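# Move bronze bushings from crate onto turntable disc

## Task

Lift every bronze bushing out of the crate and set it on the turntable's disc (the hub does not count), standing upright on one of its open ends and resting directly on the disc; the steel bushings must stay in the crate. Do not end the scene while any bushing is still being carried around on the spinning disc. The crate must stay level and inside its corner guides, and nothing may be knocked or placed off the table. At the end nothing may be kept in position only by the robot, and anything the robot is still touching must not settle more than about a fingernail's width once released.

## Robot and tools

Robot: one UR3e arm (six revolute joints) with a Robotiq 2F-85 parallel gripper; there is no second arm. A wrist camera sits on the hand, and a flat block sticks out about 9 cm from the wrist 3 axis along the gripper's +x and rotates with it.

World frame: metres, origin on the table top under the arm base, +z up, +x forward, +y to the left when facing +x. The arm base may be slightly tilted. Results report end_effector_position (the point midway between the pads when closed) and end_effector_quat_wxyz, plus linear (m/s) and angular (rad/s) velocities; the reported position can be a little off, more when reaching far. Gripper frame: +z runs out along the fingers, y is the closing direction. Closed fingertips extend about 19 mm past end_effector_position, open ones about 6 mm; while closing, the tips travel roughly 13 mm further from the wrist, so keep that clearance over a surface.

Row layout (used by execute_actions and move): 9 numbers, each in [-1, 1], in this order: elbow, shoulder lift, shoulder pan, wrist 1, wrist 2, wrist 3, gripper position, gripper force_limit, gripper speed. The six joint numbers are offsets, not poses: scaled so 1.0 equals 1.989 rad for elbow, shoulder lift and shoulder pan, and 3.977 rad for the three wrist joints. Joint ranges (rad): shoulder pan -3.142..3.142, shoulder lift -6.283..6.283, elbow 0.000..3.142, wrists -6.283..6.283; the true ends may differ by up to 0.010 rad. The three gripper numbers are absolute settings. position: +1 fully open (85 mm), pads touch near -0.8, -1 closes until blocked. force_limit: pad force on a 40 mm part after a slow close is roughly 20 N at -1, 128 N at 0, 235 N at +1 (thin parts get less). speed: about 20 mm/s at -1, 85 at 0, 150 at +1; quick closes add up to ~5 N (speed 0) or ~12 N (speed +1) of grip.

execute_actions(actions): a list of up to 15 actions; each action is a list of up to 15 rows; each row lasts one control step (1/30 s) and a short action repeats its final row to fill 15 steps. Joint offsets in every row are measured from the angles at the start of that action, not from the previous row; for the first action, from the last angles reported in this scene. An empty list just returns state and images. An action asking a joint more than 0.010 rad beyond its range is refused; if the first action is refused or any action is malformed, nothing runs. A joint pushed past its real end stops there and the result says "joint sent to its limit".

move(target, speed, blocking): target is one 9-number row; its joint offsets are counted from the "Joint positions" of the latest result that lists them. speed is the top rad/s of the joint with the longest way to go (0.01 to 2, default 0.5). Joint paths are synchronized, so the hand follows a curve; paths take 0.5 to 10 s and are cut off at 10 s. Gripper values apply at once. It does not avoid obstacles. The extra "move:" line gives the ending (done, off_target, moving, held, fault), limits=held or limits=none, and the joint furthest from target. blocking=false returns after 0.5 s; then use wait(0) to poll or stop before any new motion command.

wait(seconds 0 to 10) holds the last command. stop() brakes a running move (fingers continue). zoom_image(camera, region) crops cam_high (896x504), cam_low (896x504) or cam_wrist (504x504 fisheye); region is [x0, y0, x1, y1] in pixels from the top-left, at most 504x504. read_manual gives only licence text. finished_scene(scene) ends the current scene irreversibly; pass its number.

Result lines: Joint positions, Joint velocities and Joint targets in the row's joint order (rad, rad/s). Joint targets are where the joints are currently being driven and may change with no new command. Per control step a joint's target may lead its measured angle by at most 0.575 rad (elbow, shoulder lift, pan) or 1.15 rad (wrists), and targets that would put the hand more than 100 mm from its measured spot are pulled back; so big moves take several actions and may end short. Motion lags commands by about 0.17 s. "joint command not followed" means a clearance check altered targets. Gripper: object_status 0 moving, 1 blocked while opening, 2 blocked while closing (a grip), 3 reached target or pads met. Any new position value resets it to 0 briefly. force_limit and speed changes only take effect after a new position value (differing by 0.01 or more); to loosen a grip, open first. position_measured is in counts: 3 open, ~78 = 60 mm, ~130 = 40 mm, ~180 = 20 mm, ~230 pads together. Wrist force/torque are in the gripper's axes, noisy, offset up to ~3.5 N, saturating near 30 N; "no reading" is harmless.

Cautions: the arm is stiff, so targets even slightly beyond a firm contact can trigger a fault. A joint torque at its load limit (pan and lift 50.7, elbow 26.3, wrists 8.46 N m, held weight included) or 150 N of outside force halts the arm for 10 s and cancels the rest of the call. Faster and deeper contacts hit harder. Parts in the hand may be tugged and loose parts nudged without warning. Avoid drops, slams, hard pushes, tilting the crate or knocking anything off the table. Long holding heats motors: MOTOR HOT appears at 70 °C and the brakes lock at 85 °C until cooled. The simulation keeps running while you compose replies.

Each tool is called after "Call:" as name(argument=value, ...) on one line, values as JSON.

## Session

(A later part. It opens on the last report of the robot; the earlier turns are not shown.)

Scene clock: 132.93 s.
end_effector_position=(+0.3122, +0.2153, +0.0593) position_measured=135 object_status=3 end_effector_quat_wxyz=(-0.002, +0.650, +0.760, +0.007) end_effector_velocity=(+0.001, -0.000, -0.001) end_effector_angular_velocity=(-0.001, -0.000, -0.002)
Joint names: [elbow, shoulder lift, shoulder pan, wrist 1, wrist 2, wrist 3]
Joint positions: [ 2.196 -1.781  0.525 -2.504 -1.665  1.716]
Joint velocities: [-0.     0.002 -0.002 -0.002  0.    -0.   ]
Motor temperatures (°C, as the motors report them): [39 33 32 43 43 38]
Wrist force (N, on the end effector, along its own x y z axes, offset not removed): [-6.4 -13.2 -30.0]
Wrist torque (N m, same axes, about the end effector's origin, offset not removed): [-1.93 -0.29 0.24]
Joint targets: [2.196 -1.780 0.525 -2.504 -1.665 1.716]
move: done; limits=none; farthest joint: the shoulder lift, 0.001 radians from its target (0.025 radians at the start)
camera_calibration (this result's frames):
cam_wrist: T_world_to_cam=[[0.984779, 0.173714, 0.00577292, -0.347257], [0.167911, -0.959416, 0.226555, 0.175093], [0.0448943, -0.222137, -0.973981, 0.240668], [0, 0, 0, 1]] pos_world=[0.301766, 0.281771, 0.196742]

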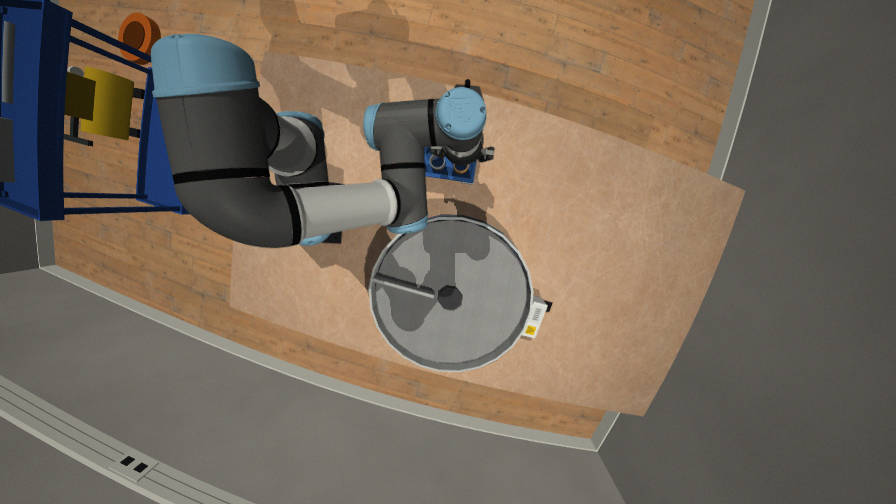

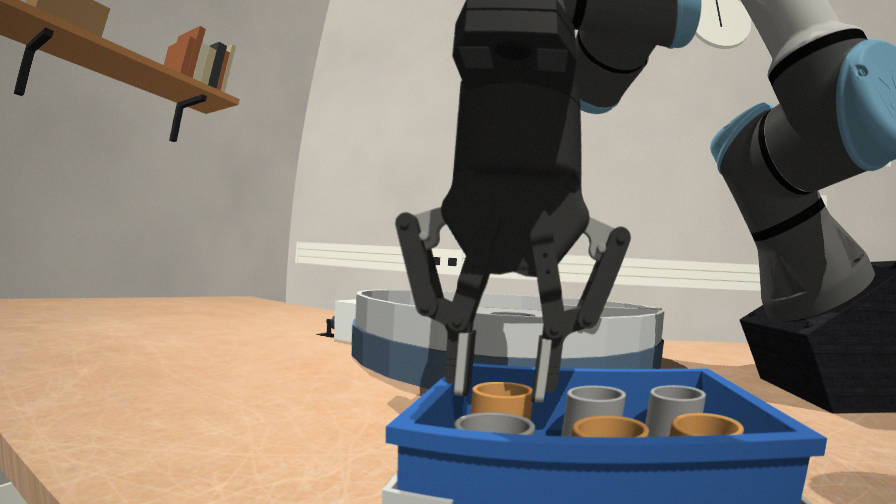

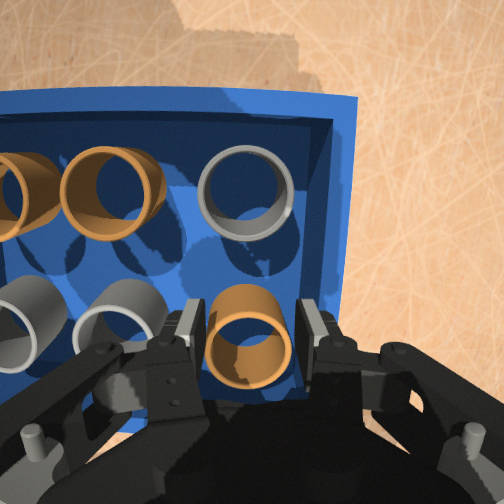

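Call:
move(target=[-0.004,-0.010,0.0004,0.0072,0,0,-0.05,-0.7,-0.5], speed=0.03)

Call:
move(target=[0.007,-0.0038,0.0023,-0.0016,0,0,-0.1,-0.7,-0.5], speed=0.04)

Call:
move(target=[0.0045,0.011,-0.0005,-0.008,0,0,-0.1,-0.7,-0.5], speed=0.012)

Scene clock: 138.33 s.
end_effector_position=(+0.3120, +0.2150, +0.0642) position_measured=135 object_status=3 end_effector_quat_wxyz=(-0.003, +0.649, +0.760, +0.007) end_effector_velocity=(+0.000, +0.000, +0.000) end_effector_angular_velocity=(+0.000, -0.000, +0.001)
Joint names: [elbow, shoulder lift, shoulder pan, wrist 1, wrist 2, wrist 3]
Joint positions: [ 2.188 -1.801  0.525 -2.476 -1.665  1.716]
Joint velocities: [-0.001 -0.001  0.001  0.002 -0.     0.   ]
Motor temperatures (°C, as the motors report them): [39 33 32 43 43 38]
Wrist force (N, on the end effector, along its own x y z axes, offset not removed): [0.6 1.7 -0.3]
Wrist torque (N m, same axes, about the end effector's origin, offset not removed): [0.24 -0.14 -0.01]
Joint targets: [2.188 -1.801 0.525 -2.476 -1.665 1.716]
move: done; limits=none; farthest joint: the wrist 1, 0.001 radians from its target (0.029 radians at the start)
camera_calibration (this result's frames):
cam_wrist: T_world_to_cam=[[0.984647, 0.174484, 0.00500965, -0.34716], [0.168844, -0.959319, 0.226273, 0.173402], [0.0442868, -0.221953, -0.974051, 0.245584], [0, 0, 0, 1]] pos_world=[0.301676, 0.281429, 0.201715]

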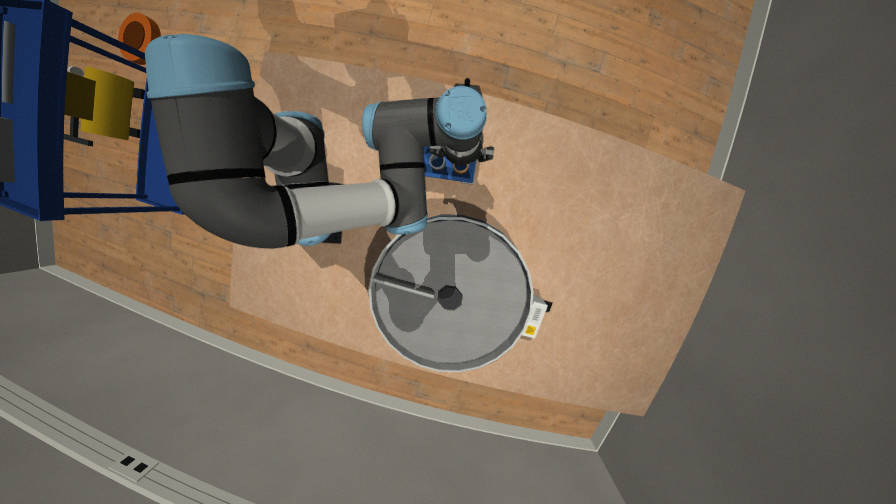

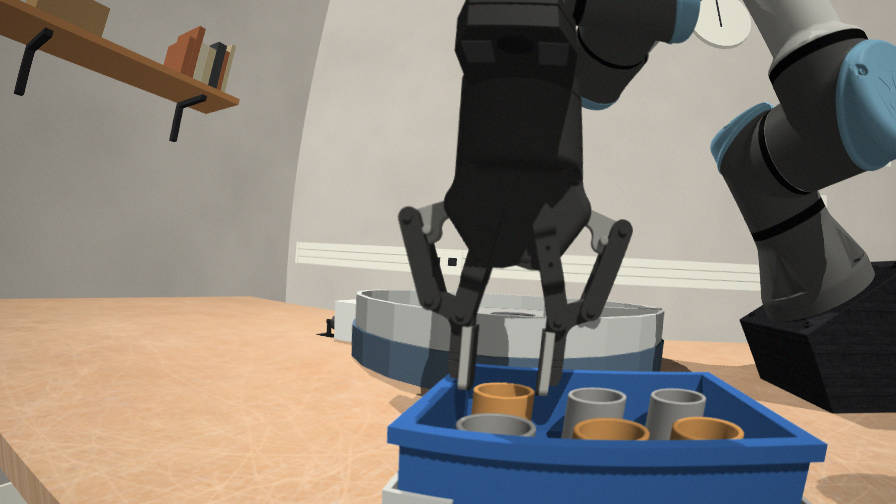

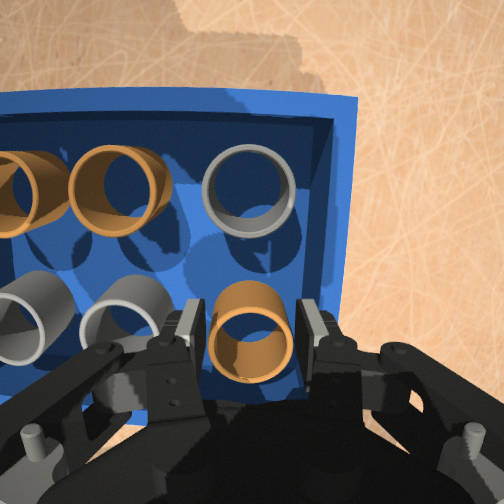

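Scene clock: 139.13 s.
end_effector_position=(+0.3085, +0.2155, +0.0643) position_measured=141 object_status=3 end_effector_quat_wxyz=(-0.004, +0.648, +0.762, +0.008) end_effector_velocity=(-0.000, +0.000, +0.000) end_effector_angular_velocity=(+0.001, -0.000, +0.001)
Joint names: [elbow, shoulder lift, shoulder pan, wrist 1, wrist 2, wrist 3]
Joint positions: [ 2.201 -1.808  0.53  -2.482 -1.665  1.716]
Joint velocities: [ 0.001 -0.001  0.001 -0.001  0.    -0.   ]
Motor temperatures (°C, as the motors report them): [39 33 32 43 43 38]
Wrist force (N, on the end effector, along its own x y z axes, offset not removed): [1.6 1.5 0.3]
Wrist torque (N m, same axes, about the end effector's origin, offset not removed): [0.19 -0.31 0.01]
Joint targets: [2.202 -1.808 0.530 -2.482 -1.665 1.716]
move: done; limits=none; farthest joint: the shoulder pan, 0.000 radians from its target (0.004 radians at the start)
camera_calibration (this result's frames):
cam_wrist: T_world_to_cam=[[0.983959, 0.17832, 0.00515006, -0.344402], [0.172652, -0.959151, 0.2241, 0.173404], [0.0449014, -0.219616, -0.974552, 0.245254], [0, 0, 0, 1]] pos_world=[0.297927, 0.281596, 0.201927]

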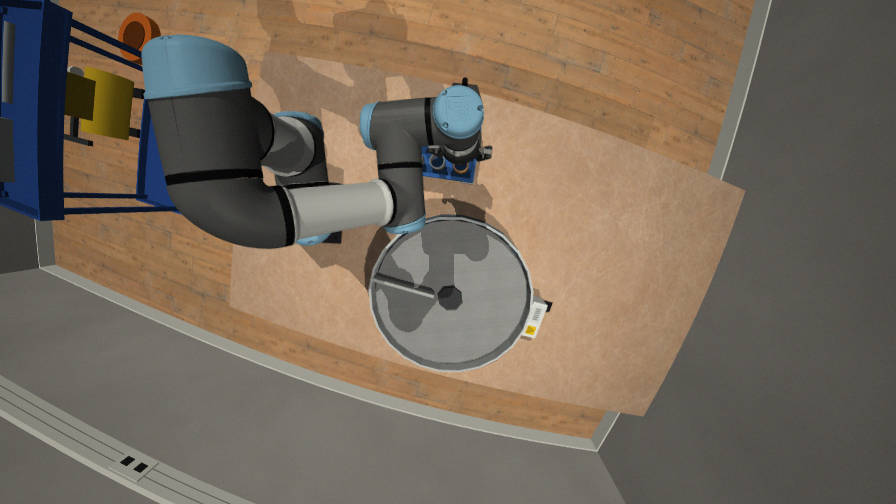

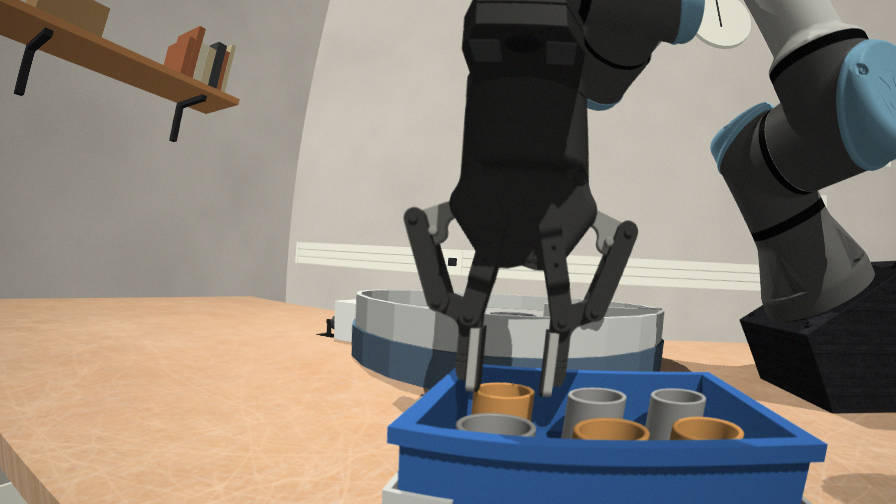

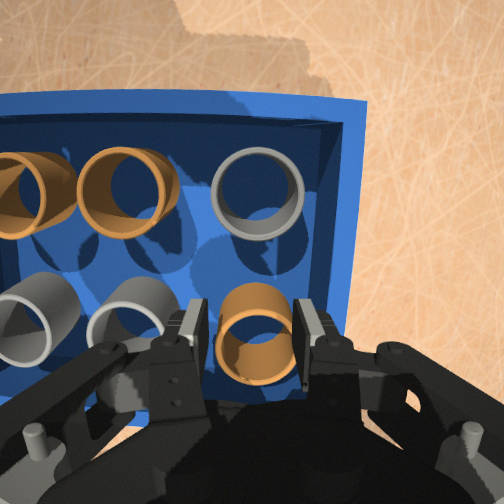

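Scene clock: 142.00 s.
end_effector_position=(+0.3088, +0.2158, +0.0590) position_measured=141 object_status=3 end_effector_quat_wxyz=(-0.003, +0.648, +0.761, +0.008) end_effector_velocity=(-0.000, -0.000, -0.001) end_effector_angular_velocity=(-0.001, +0.001, +0.000)
Joint names: [elbow, shoulder lift, shoulder pan, wrist 1, wrist 2, wrist 3]
Joint positions: [ 2.21  -1.787  0.529 -2.514 -1.665  1.716]
Joint velocities: [ 0.001  0.002  0.    -0.002 -0.     0.   ]
Motor temperatures (°C, as the motors report them): [39 33 32 43 43 38]
Wrist force (N, on the end effector, along its own x y z axes, offset not removed): [5.1 1.3 -30.0]
Wrist torque (N m, same axes, about the end effector's origin, offset not removed): [-0.73 -0.41 -0.03]
Joint targets: [2.210 -1.786 0.529 -2.514 -1.665 1.716]
move: done; limits=none; farthest joint: the shoulder pan, 0.000 radians from its target (0.001 radians at the start)
camera_calibration (this result's frames):
cam_wrist: T_world_to_cam=[[0.984124, 0.177363, 0.00648775, -0.344616], [0.171411, -0.959307, 0.224386, 0.175282], [0.0460214, -0.219711, -0.974479, 0.239809], [0, 0, 0, 1]] pos_world=[0.298064, 0.281959, 0.196594]

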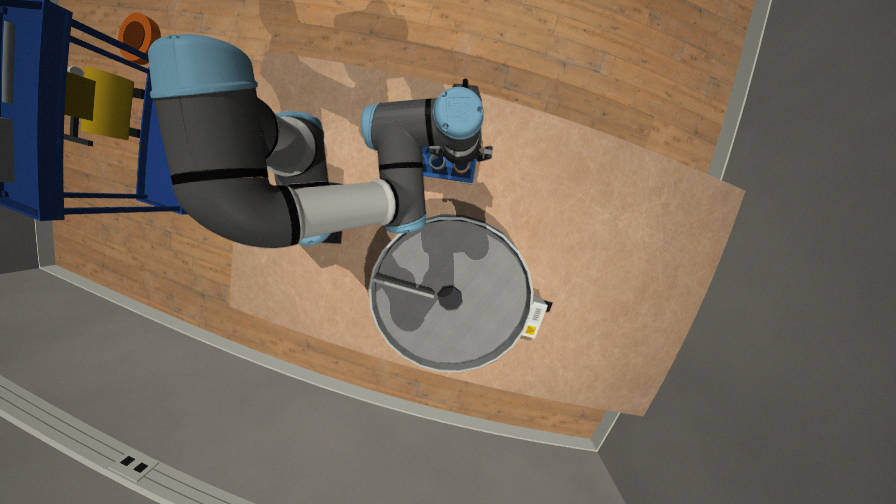

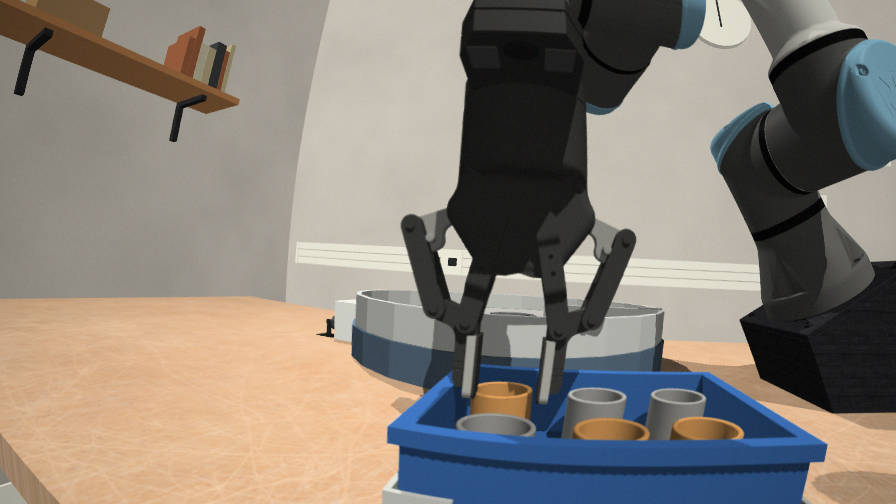

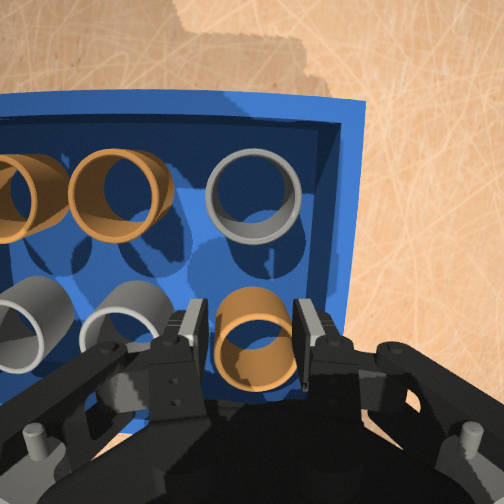

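Call:
move(target=[-0.004,-0.010,0.0004,0.0072,0,0,-0.1,-0.7,-0.5], speed=0.03)

Call:
move(target=[-0.0034,0.0019,-0.0011,0.0008,0,0,-0.07,-0.7,-0.5], speed=0.04)

Call:
move(target=[0.0045,0.011,-0.0005,-0.008,0,0,-0.07,-0.7,-0.5], speed=0.012)

Scene clock: 147.27 s.
end_effector_position=(+0.3086, +0.2155, +0.0638) position_measured=141 object_status=3 end_effector_quat_wxyz=(-0.003, +0.648, +0.762, +0.008) end_effector_velocity=(-0.000, +0.000, +0.000) end_effector_angular_velocity=(+0.001, +0.000, +0.001)
Joint names: [elbow, shoulder lift, shoulder pan, wrist 1, wrist 2, wrist 3]
Joint positions: [ 2.202 -1.806  0.53  -2.485 -1.665  1.716]
Joint velocities: [-0.    -0.002  0.002  0.002 -0.     0.   ]
Motor temperatures (°C, as the motors report them): [39 33 32 43 43 38]
Wrist force (N, on the end effector, along its own x y z axes, offset not removed): [0.4 1.6 0.4]
Wrist torque (N m, same axes, about the end effector's origin, offset not removed): [0.21 -0.10 0.04]
Joint targets: [2.202 -1.806 0.530 -2.485 -1.665 1.716]
move: done; limits=none; farthest joint: the shoulder lift, 0.001 radians from its target (0.021 radians at the start)
camera_calibration (this result's frames):
cam_wrist: T_world_to_cam=[[0.983992, 0.17812, 0.00572886, -0.344545], [0.172329, -0.959208, 0.224104, 0.173621], [0.0454126, -0.219529, -0.974548, 0.244661], [0, 0, 0, 1]] pos_world=[0.297999, 0.28162, 0.201499]

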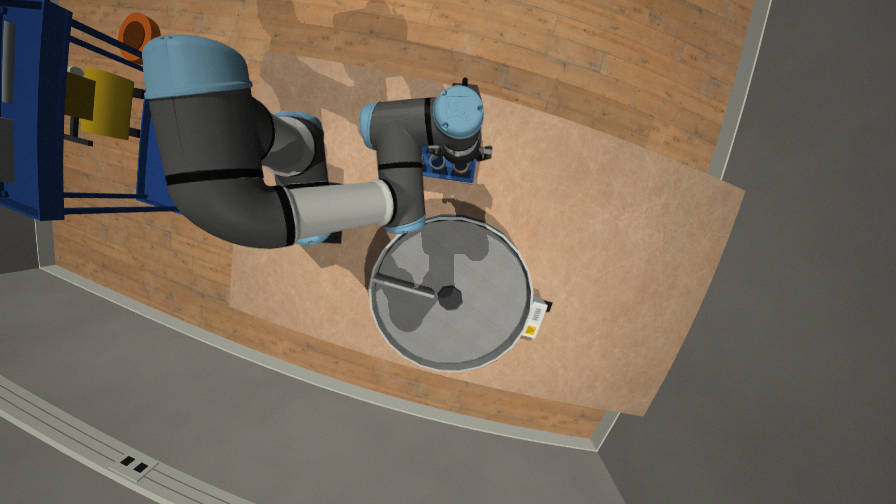

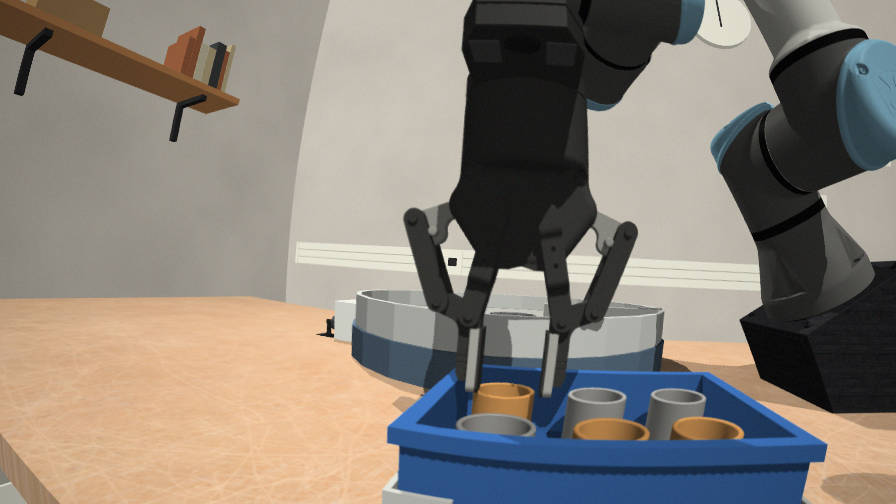

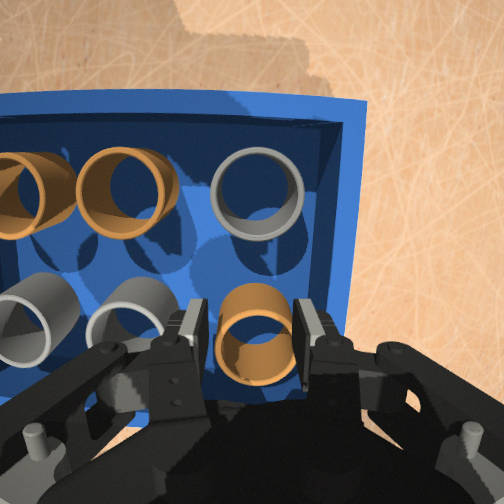

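Scene clock: 147.97 s.
end_effector_position=(+0.3103, +0.2153, +0.0638) position_measured=137 object_status=3 end_effector_quat_wxyz=(-0.003, +0.649, +0.761, +0.007) end_effector_velocity=(+0.001, -0.000, +0.000) end_effector_angular_velocity=(-0.000, -0.000, -0.001)
Joint names: [elbow, shoulder lift, shoulder pan, wrist 1, wrist 2, wrist 3]
Joint positions: [ 2.196 -1.803  0.528 -2.482 -1.665  1.716]
Joint velocities: [-0.003  0.001 -0.001  0.001  0.     0.   ]
Motor temperatures (°C, as the motors report them): [39 33 32 43 43 38]
Wrist force (N, on the end effector, along its own x y z axes, offset not removed): [0.3 1.8 0.9]
Wrist torque (N m, same axes, about the end effector's origin, offset not removed): [0.23 -0.10 0.01]
Joint targets: [2.196 -1.802 0.528 -2.482 -1.665 1.716]
move: done; limits=none; farthest joint: the elbow, 0.001 radians from its target (0.007 radians at the start)
camera_calibration (this result's frames):
cam_wrist: T_world_to_cam=[[0.984312, 0.176352, 0.0054823, -0.345804], [0.170612, -0.959272, 0.22514, 0.173607], [0.044963, -0.220673, -0.974311, 0.244843], [0, 0, 0, 1]] pos_world=[0.299751, 0.28155, 0.201363]

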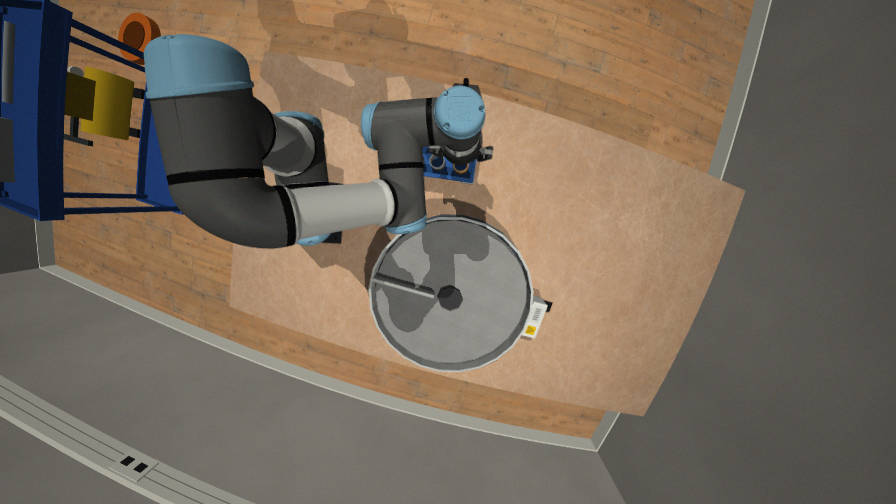

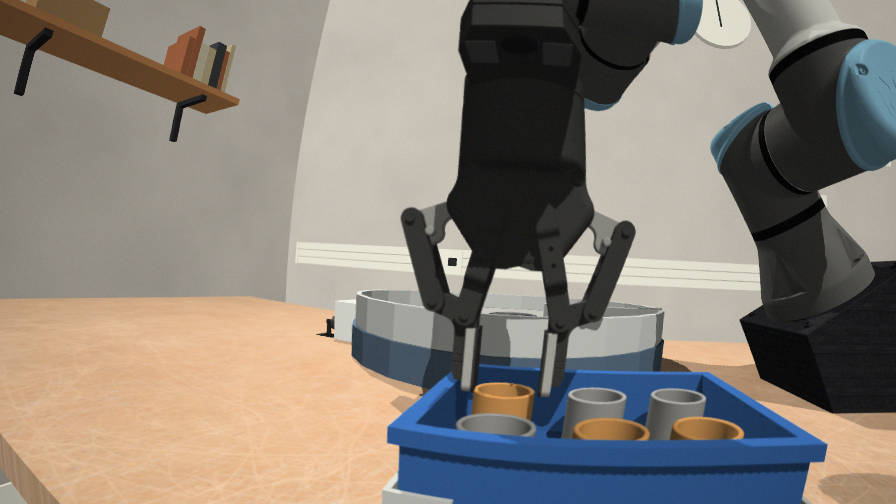

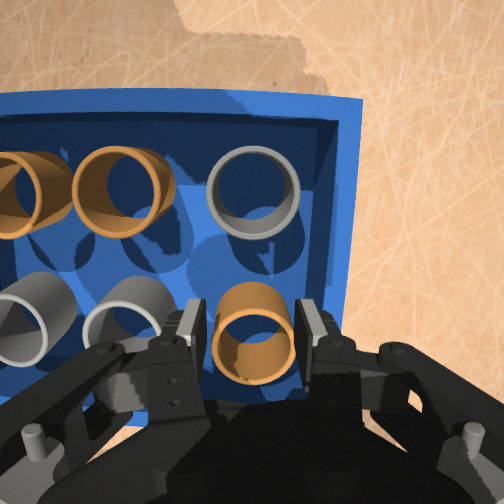

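Scene clock: 150.83 s.
end_effector_position=(+0.3106, +0.2156, +0.0585) position_measured=137 object_status=3 end_effector_quat_wxyz=(-0.003, +0.649, +0.761, +0.008) end_effector_velocity=(-0.001, +0.000, -0.001) end_effector_angular_velocity=(-0.000, +0.003, +0.001)
Joint names: [elbow, shoulder lift, shoulder pan, wrist 1, wrist 2, wrist 3]
Joint positions: [ 2.205 -1.781  0.527 -2.514 -1.665  1.716]
Joint velocities: [ 0.002  0.002  0.001 -0.002 -0.    -0.   ]
Motor temperatures (°C, as the motors report them): [39 33 32 43 43 38]
Wrist force (N, on the end effector, along its own x y z axes, offset not removed): [-8.2 -14.2 -30.0]
Wrist torque (N m, same axes, about the end effector's origin, offset not removed): [-2.43 -0.33 0.31]
Joint targets: [2.205 -1.781 0.527 -2.514 -1.665 1.716]
move: done; limits=none; farthest joint: the shoulder pan, 0.000 radians from its target (0.001 radians at the start)
camera_calibration (this result's frames):
cam_wrist: T_world_to_cam=[[0.98448, 0.175357, 0.00700378, -0.346069], [0.16929, -0.959427, 0.225479, 0.175487], [0.0462589, -0.220794, -0.974223, 0.239343], [0, 0, 0, 1]] pos_world=[0.299918, 0.281898, 0.196029]

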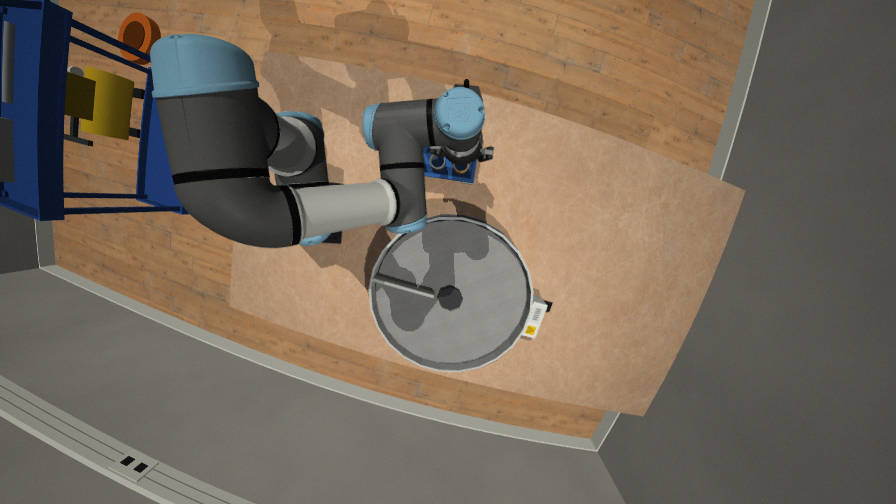

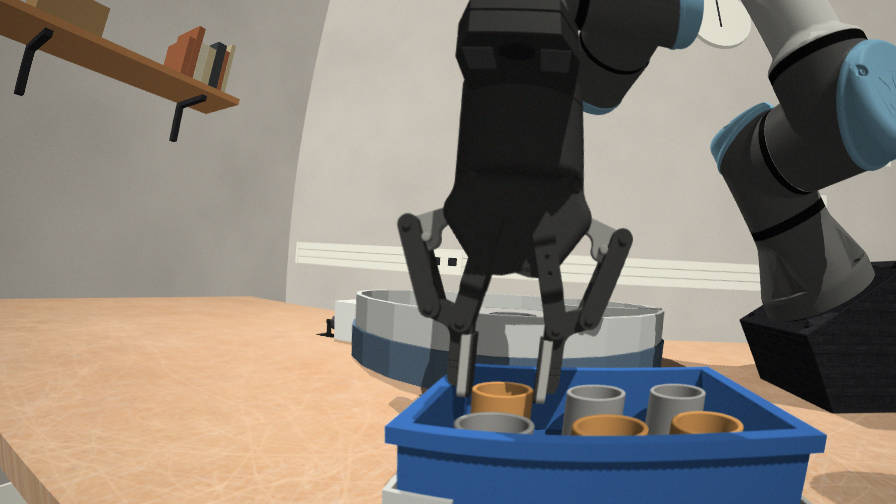

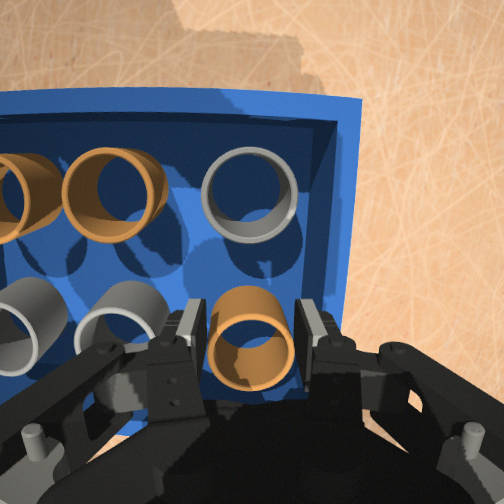

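Call:
move(target=[-0.014,-0.035,0.0015,0.025,0,0,-0.07,-0.7,-0.5], speed=0.05)

Call:
move(target=[0,0,0,0,0,-0.395,-0.07,-0.7,-0.5], speed=0.8)

Scene clock: 160.23 s.
end_effector_position=(+0.3098, +0.2145, +0.0760) position_measured=137 object_status=3 end_effector_quat_wxyz=(-0.004, +0.648, +0.762, +0.008) end_effector_velocity=(-0.000, +0.000, +0.001) end_effector_angular_velocity=(+0.001, -0.001, +0.001)
Joint names: [elbow, shoulder lift, shoulder pan, wrist 1, wrist 2, wrist 3]
Joint positions: [ 2.177 -1.851  0.53  -2.415 -1.665  1.716]
Joint velocities: [-0.001 -0.002  0.001  0.003  0.    -0.   ]
Motor temperatures (°C, as the motors report them): [39 33 32 43 43 38]
Wrist force (N, on the end effector, along its own x y z axes, offset not removed): [0.3 1.3 0.2]
Wrist torque (N m, same axes, about the end effector's origin, offset not removed): [0.18 -0.08 0.04]
Joint targets: [2.177 -1.851 0.530 -2.415 -1.665 1.716]
move: done; limits=none; farthest joint: the shoulder pan, 0.000 radians from its target (0.003 radians at the start)
camera_calibration (this result's frames):
cam_wrist: T_world_to_cam=[[0.983998, 0.178103, 0.00513884, -0.345517], [0.172433, -0.959146, 0.224291, 0.169606], [0.0448757, -0.219816, -0.974509, 0.256444], [0, 0, 0, 1]] pos_world=[0.299235, 0.280584, 0.213641]

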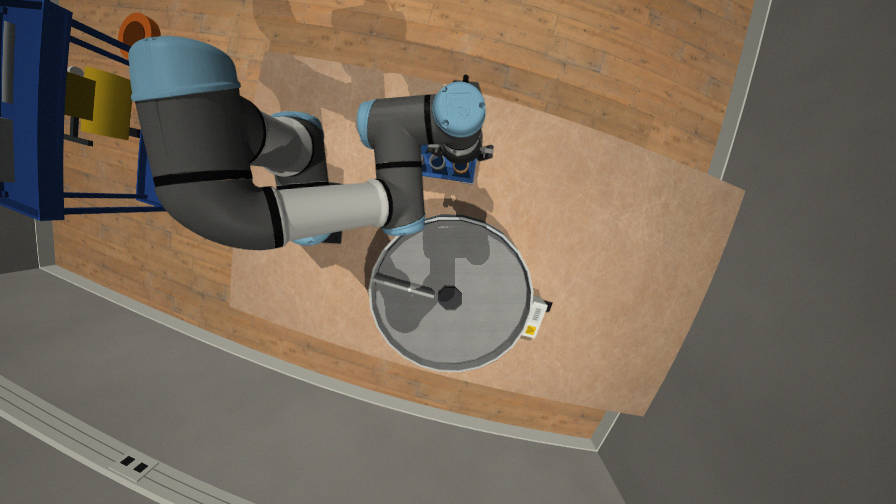

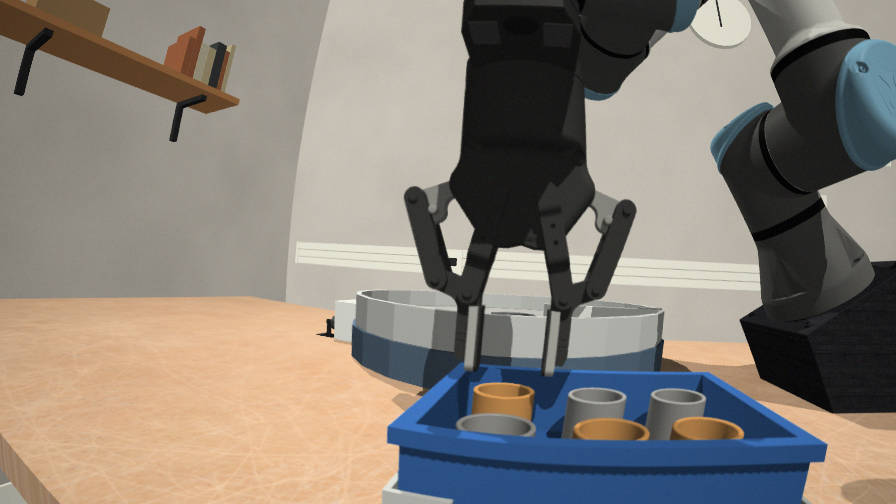

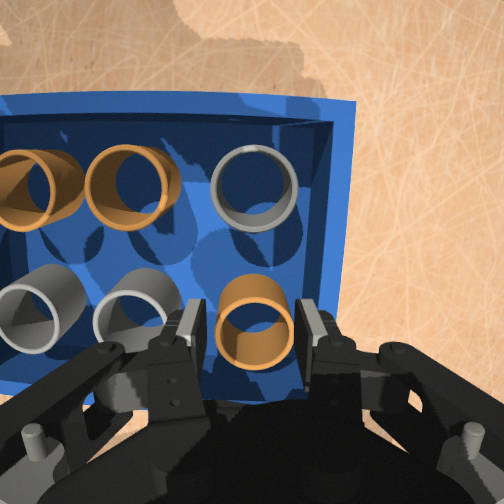

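Scene clock: 162.93 s.
end_effector_position=(+0.3098, +0.2145, +0.0760) position_measured=137 object_status=3 end_effector_quat_wxyz=(+0.003, -0.080, +0.997, +0.008) end_effector_velocity=(+0.000, -0.000, -0.000) end_effector_angular_velocity=(-0.000, -0.000, +0.002)
Joint names: [elbow, shoulder lift, shoulder pan, wrist 1, wrist 2, wrist 3]
Joint positions: [ 2.177 -1.851  0.53  -2.415 -1.665  0.145]
Joint velocities: [ 0.    -0.    -0.    -0.    -0.    -0.002]
Motor temperatures (°C, as the motors report them): [39 33 32 43 43 38]
Wrist force (N, on the end effector, along its own x y z axes, offset not removed): [1.2 1.3 0.1]
Wrist torque (N m, same axes, about the end effector's origin, offset not removed): [0.14 -0.23 0.03]
Joint targets: [2.177 -1.851 0.530 -2.415 -1.665 0.144]
move: done; limits=none; farthest joint: the shoulder pan, 0.000 radians from its target (0.000 radians at the start)
camera_calibration (this result's frames):
cam_wrist: T_world_to_cam=[[-0.178169, 0.983912, 0.0131947, -0.158916], [0.954344, 0.169516, 0.24595, -0.316314], [0.239756, 0.0564128, -0.969193, 0.13643], [0, 0, 0, 1]] pos_world=[0.240849, 0.202283, 0.212121]

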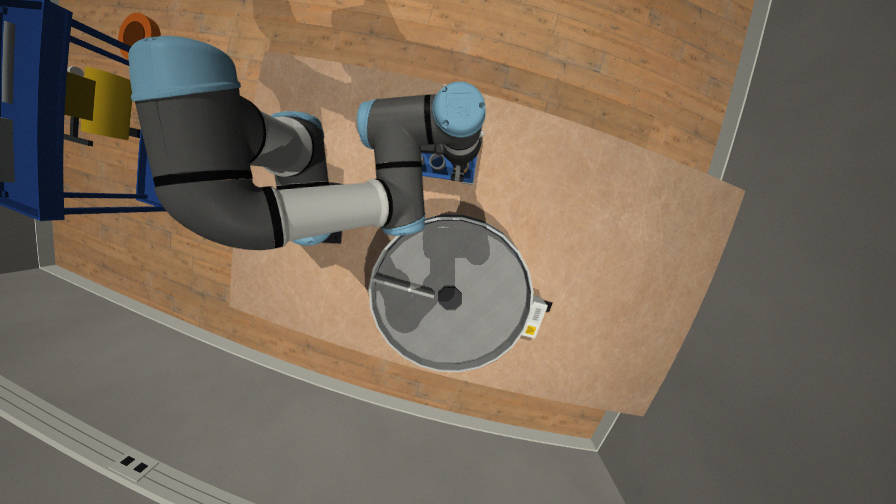

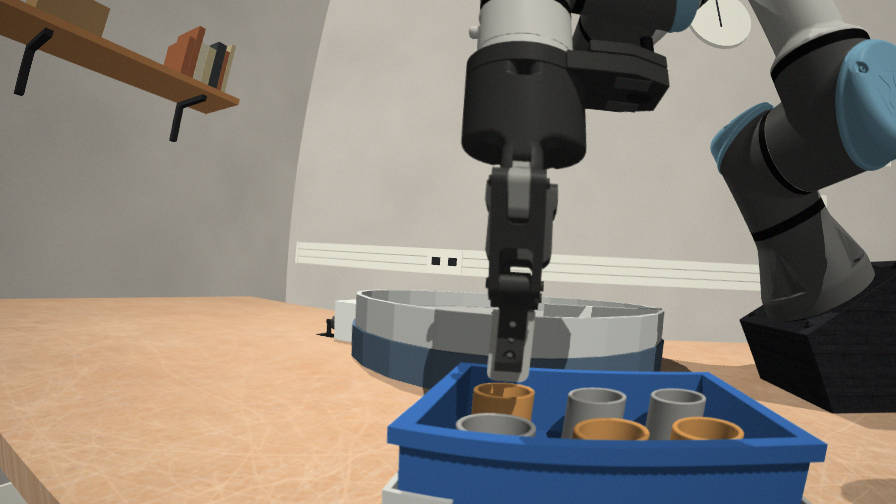

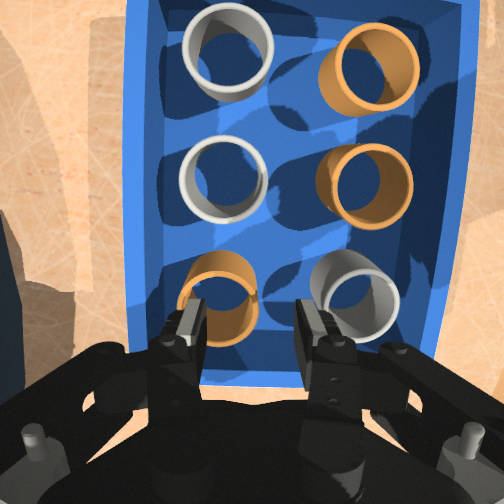

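Call:
move(target=[0.0025,-0.0014,0.0009,-0.0006,0,0,-0.54,-0.7,-0.5], speed=0.04)

Call:
move(target=[0.011,0.027,-0.0012,-0.0195,0,0,-0.54,-0.7,-0.5], speed=0.03)

Scene clock: 177.97 s.
end_effector_position=(+0.3086, +0.2147, +0.0760) position_measured=197 object_status=0 end_effector_quat_wxyz=(+0.003, -0.081, +0.997, +0.008) end_effector_velocity=(-0.000, -0.000, -0.000) end_effector_angular_velocity=(-0.001, +0.000, -0.001)
Joint names: [elbow, shoulder lift, shoulder pan, wrist 1, wrist 2, wrist 3]
Joint positions: [ 2.182 -1.853  0.531 -2.417 -1.665  0.145]
Joint velocities: [ 0.002 -0.001 -0.001 -0.    -0.     0.   ]
Motor temperatures (°C, as the motors report them): [39 33 32 43 43 38]
Wrist force (N, on the end effector, along its own x y z axes, offset not removed): [0.3 1.4 -0.5]
Wrist torque (N m, same axes, about the end effector's origin, offset not removed): [0.22 -0.07 -0.03]
Joint targets: [2.182 -1.853 0.531 -2.417 -1.665 0.145]
move: done; limits=none; farthest joint: the shoulder pan, 0.000 radians from its target (0.002 radians at the start)
camera_calibration (this result's frames):
cam_wrist: T_world_to_cam=[[-0.179666, 0.983627, 0.0140863, -0.158907], [0.954066, 0.170741, 0.246184, -0.315381], [0.239748, 0.0576701, -0.969121, 0.136452], [0, 0, 0, 1]] pos_world=[0.239629, 0.202284, 0.212119]

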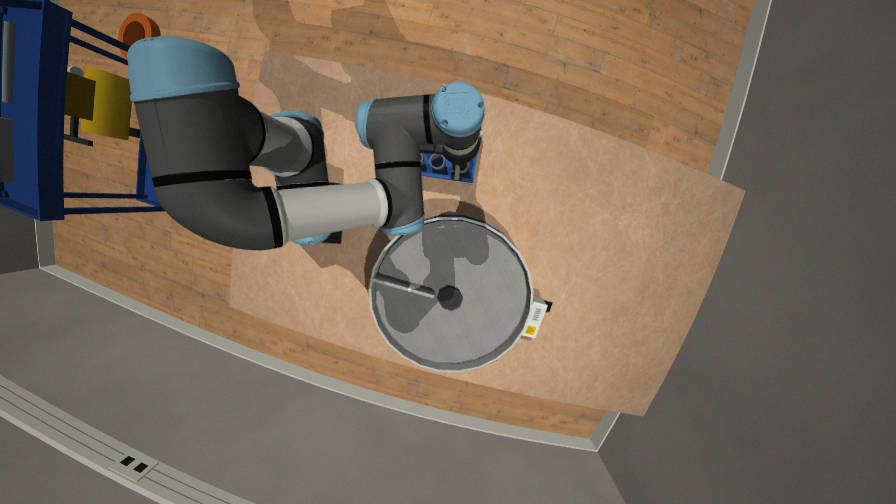

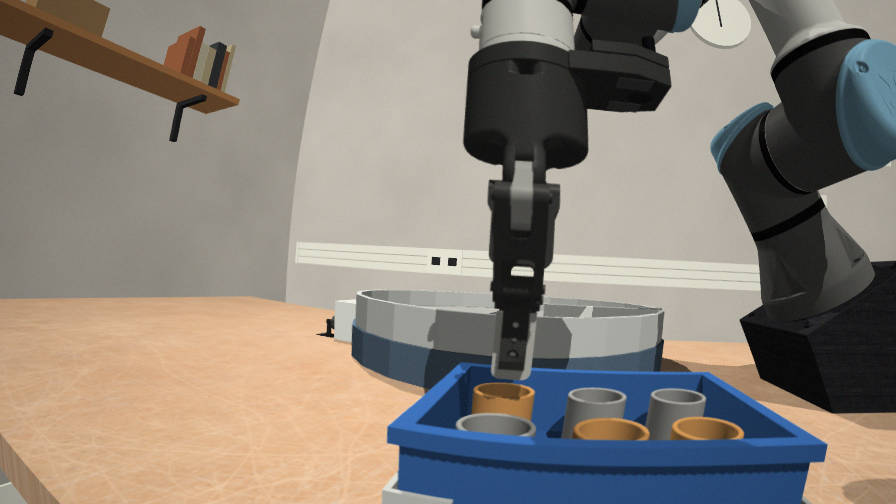

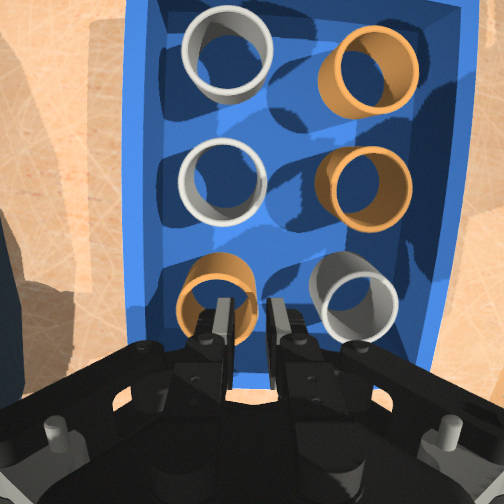

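Scene clock: 180.87 s.
end_effector_position=(+0.3093, +0.2156, +0.0625) position_measured=197 object_status=3 end_effector_quat_wxyz=(+0.004, -0.080, +0.997, +0.008) end_effector_velocity=(+0.000, +0.000, -0.000) end_effector_angular_velocity=(+0.000, -0.001, -0.000)
Joint names: [elbow, shoulder lift, shoulder pan, wrist 1, wrist 2, wrist 3]
Joint positions: [ 2.203 -1.8    0.529 -2.495 -1.665  0.145]
Joint velocities: [-0.     0.002  0.    -0.002  0.     0.   ]
Motor temperatures (°C, as the motors report them): [39 33 32 43 43 38]
Wrist force (N, on the end effector, along its own x y z axes, offset not removed): [0.9 1.0 -0.5]
Wrist torque (N m, same axes, about the end effector's origin, offset not removed): [0.14 -0.17 -0.01]
Joint targets: [2.204 -1.800 0.529 -2.495 -1.665 0.145]
move: done; limits=none; farthest joint: the shoulder pan, 0.000 radians from its target (0.003 radians at the start)
camera_calibration (this result's frames):
cam_wrist: T_world_to_cam=[[-0.177438, 0.984044, 0.0131588, -0.160225], [0.953957, 0.168697, 0.248007, -0.312599], [0.24183, 0.0565589, -0.968669, 0.122678], [0, 0, 0, 1]] pos_world=[0.240108, 0.203465, 0.198469]

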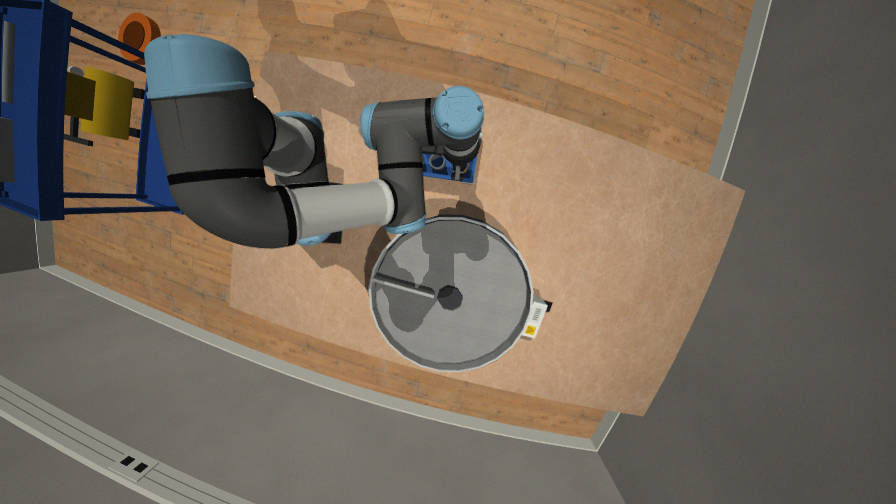

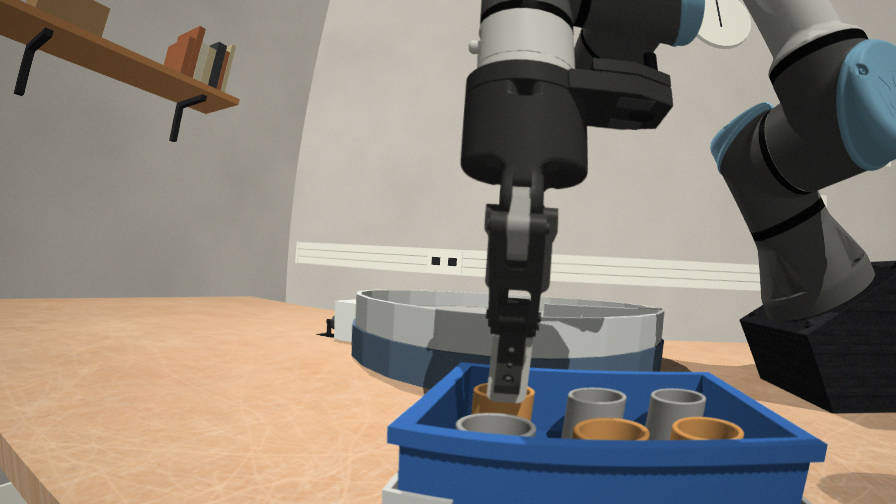

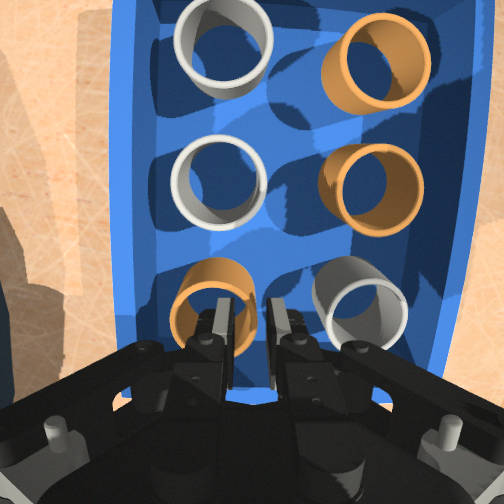

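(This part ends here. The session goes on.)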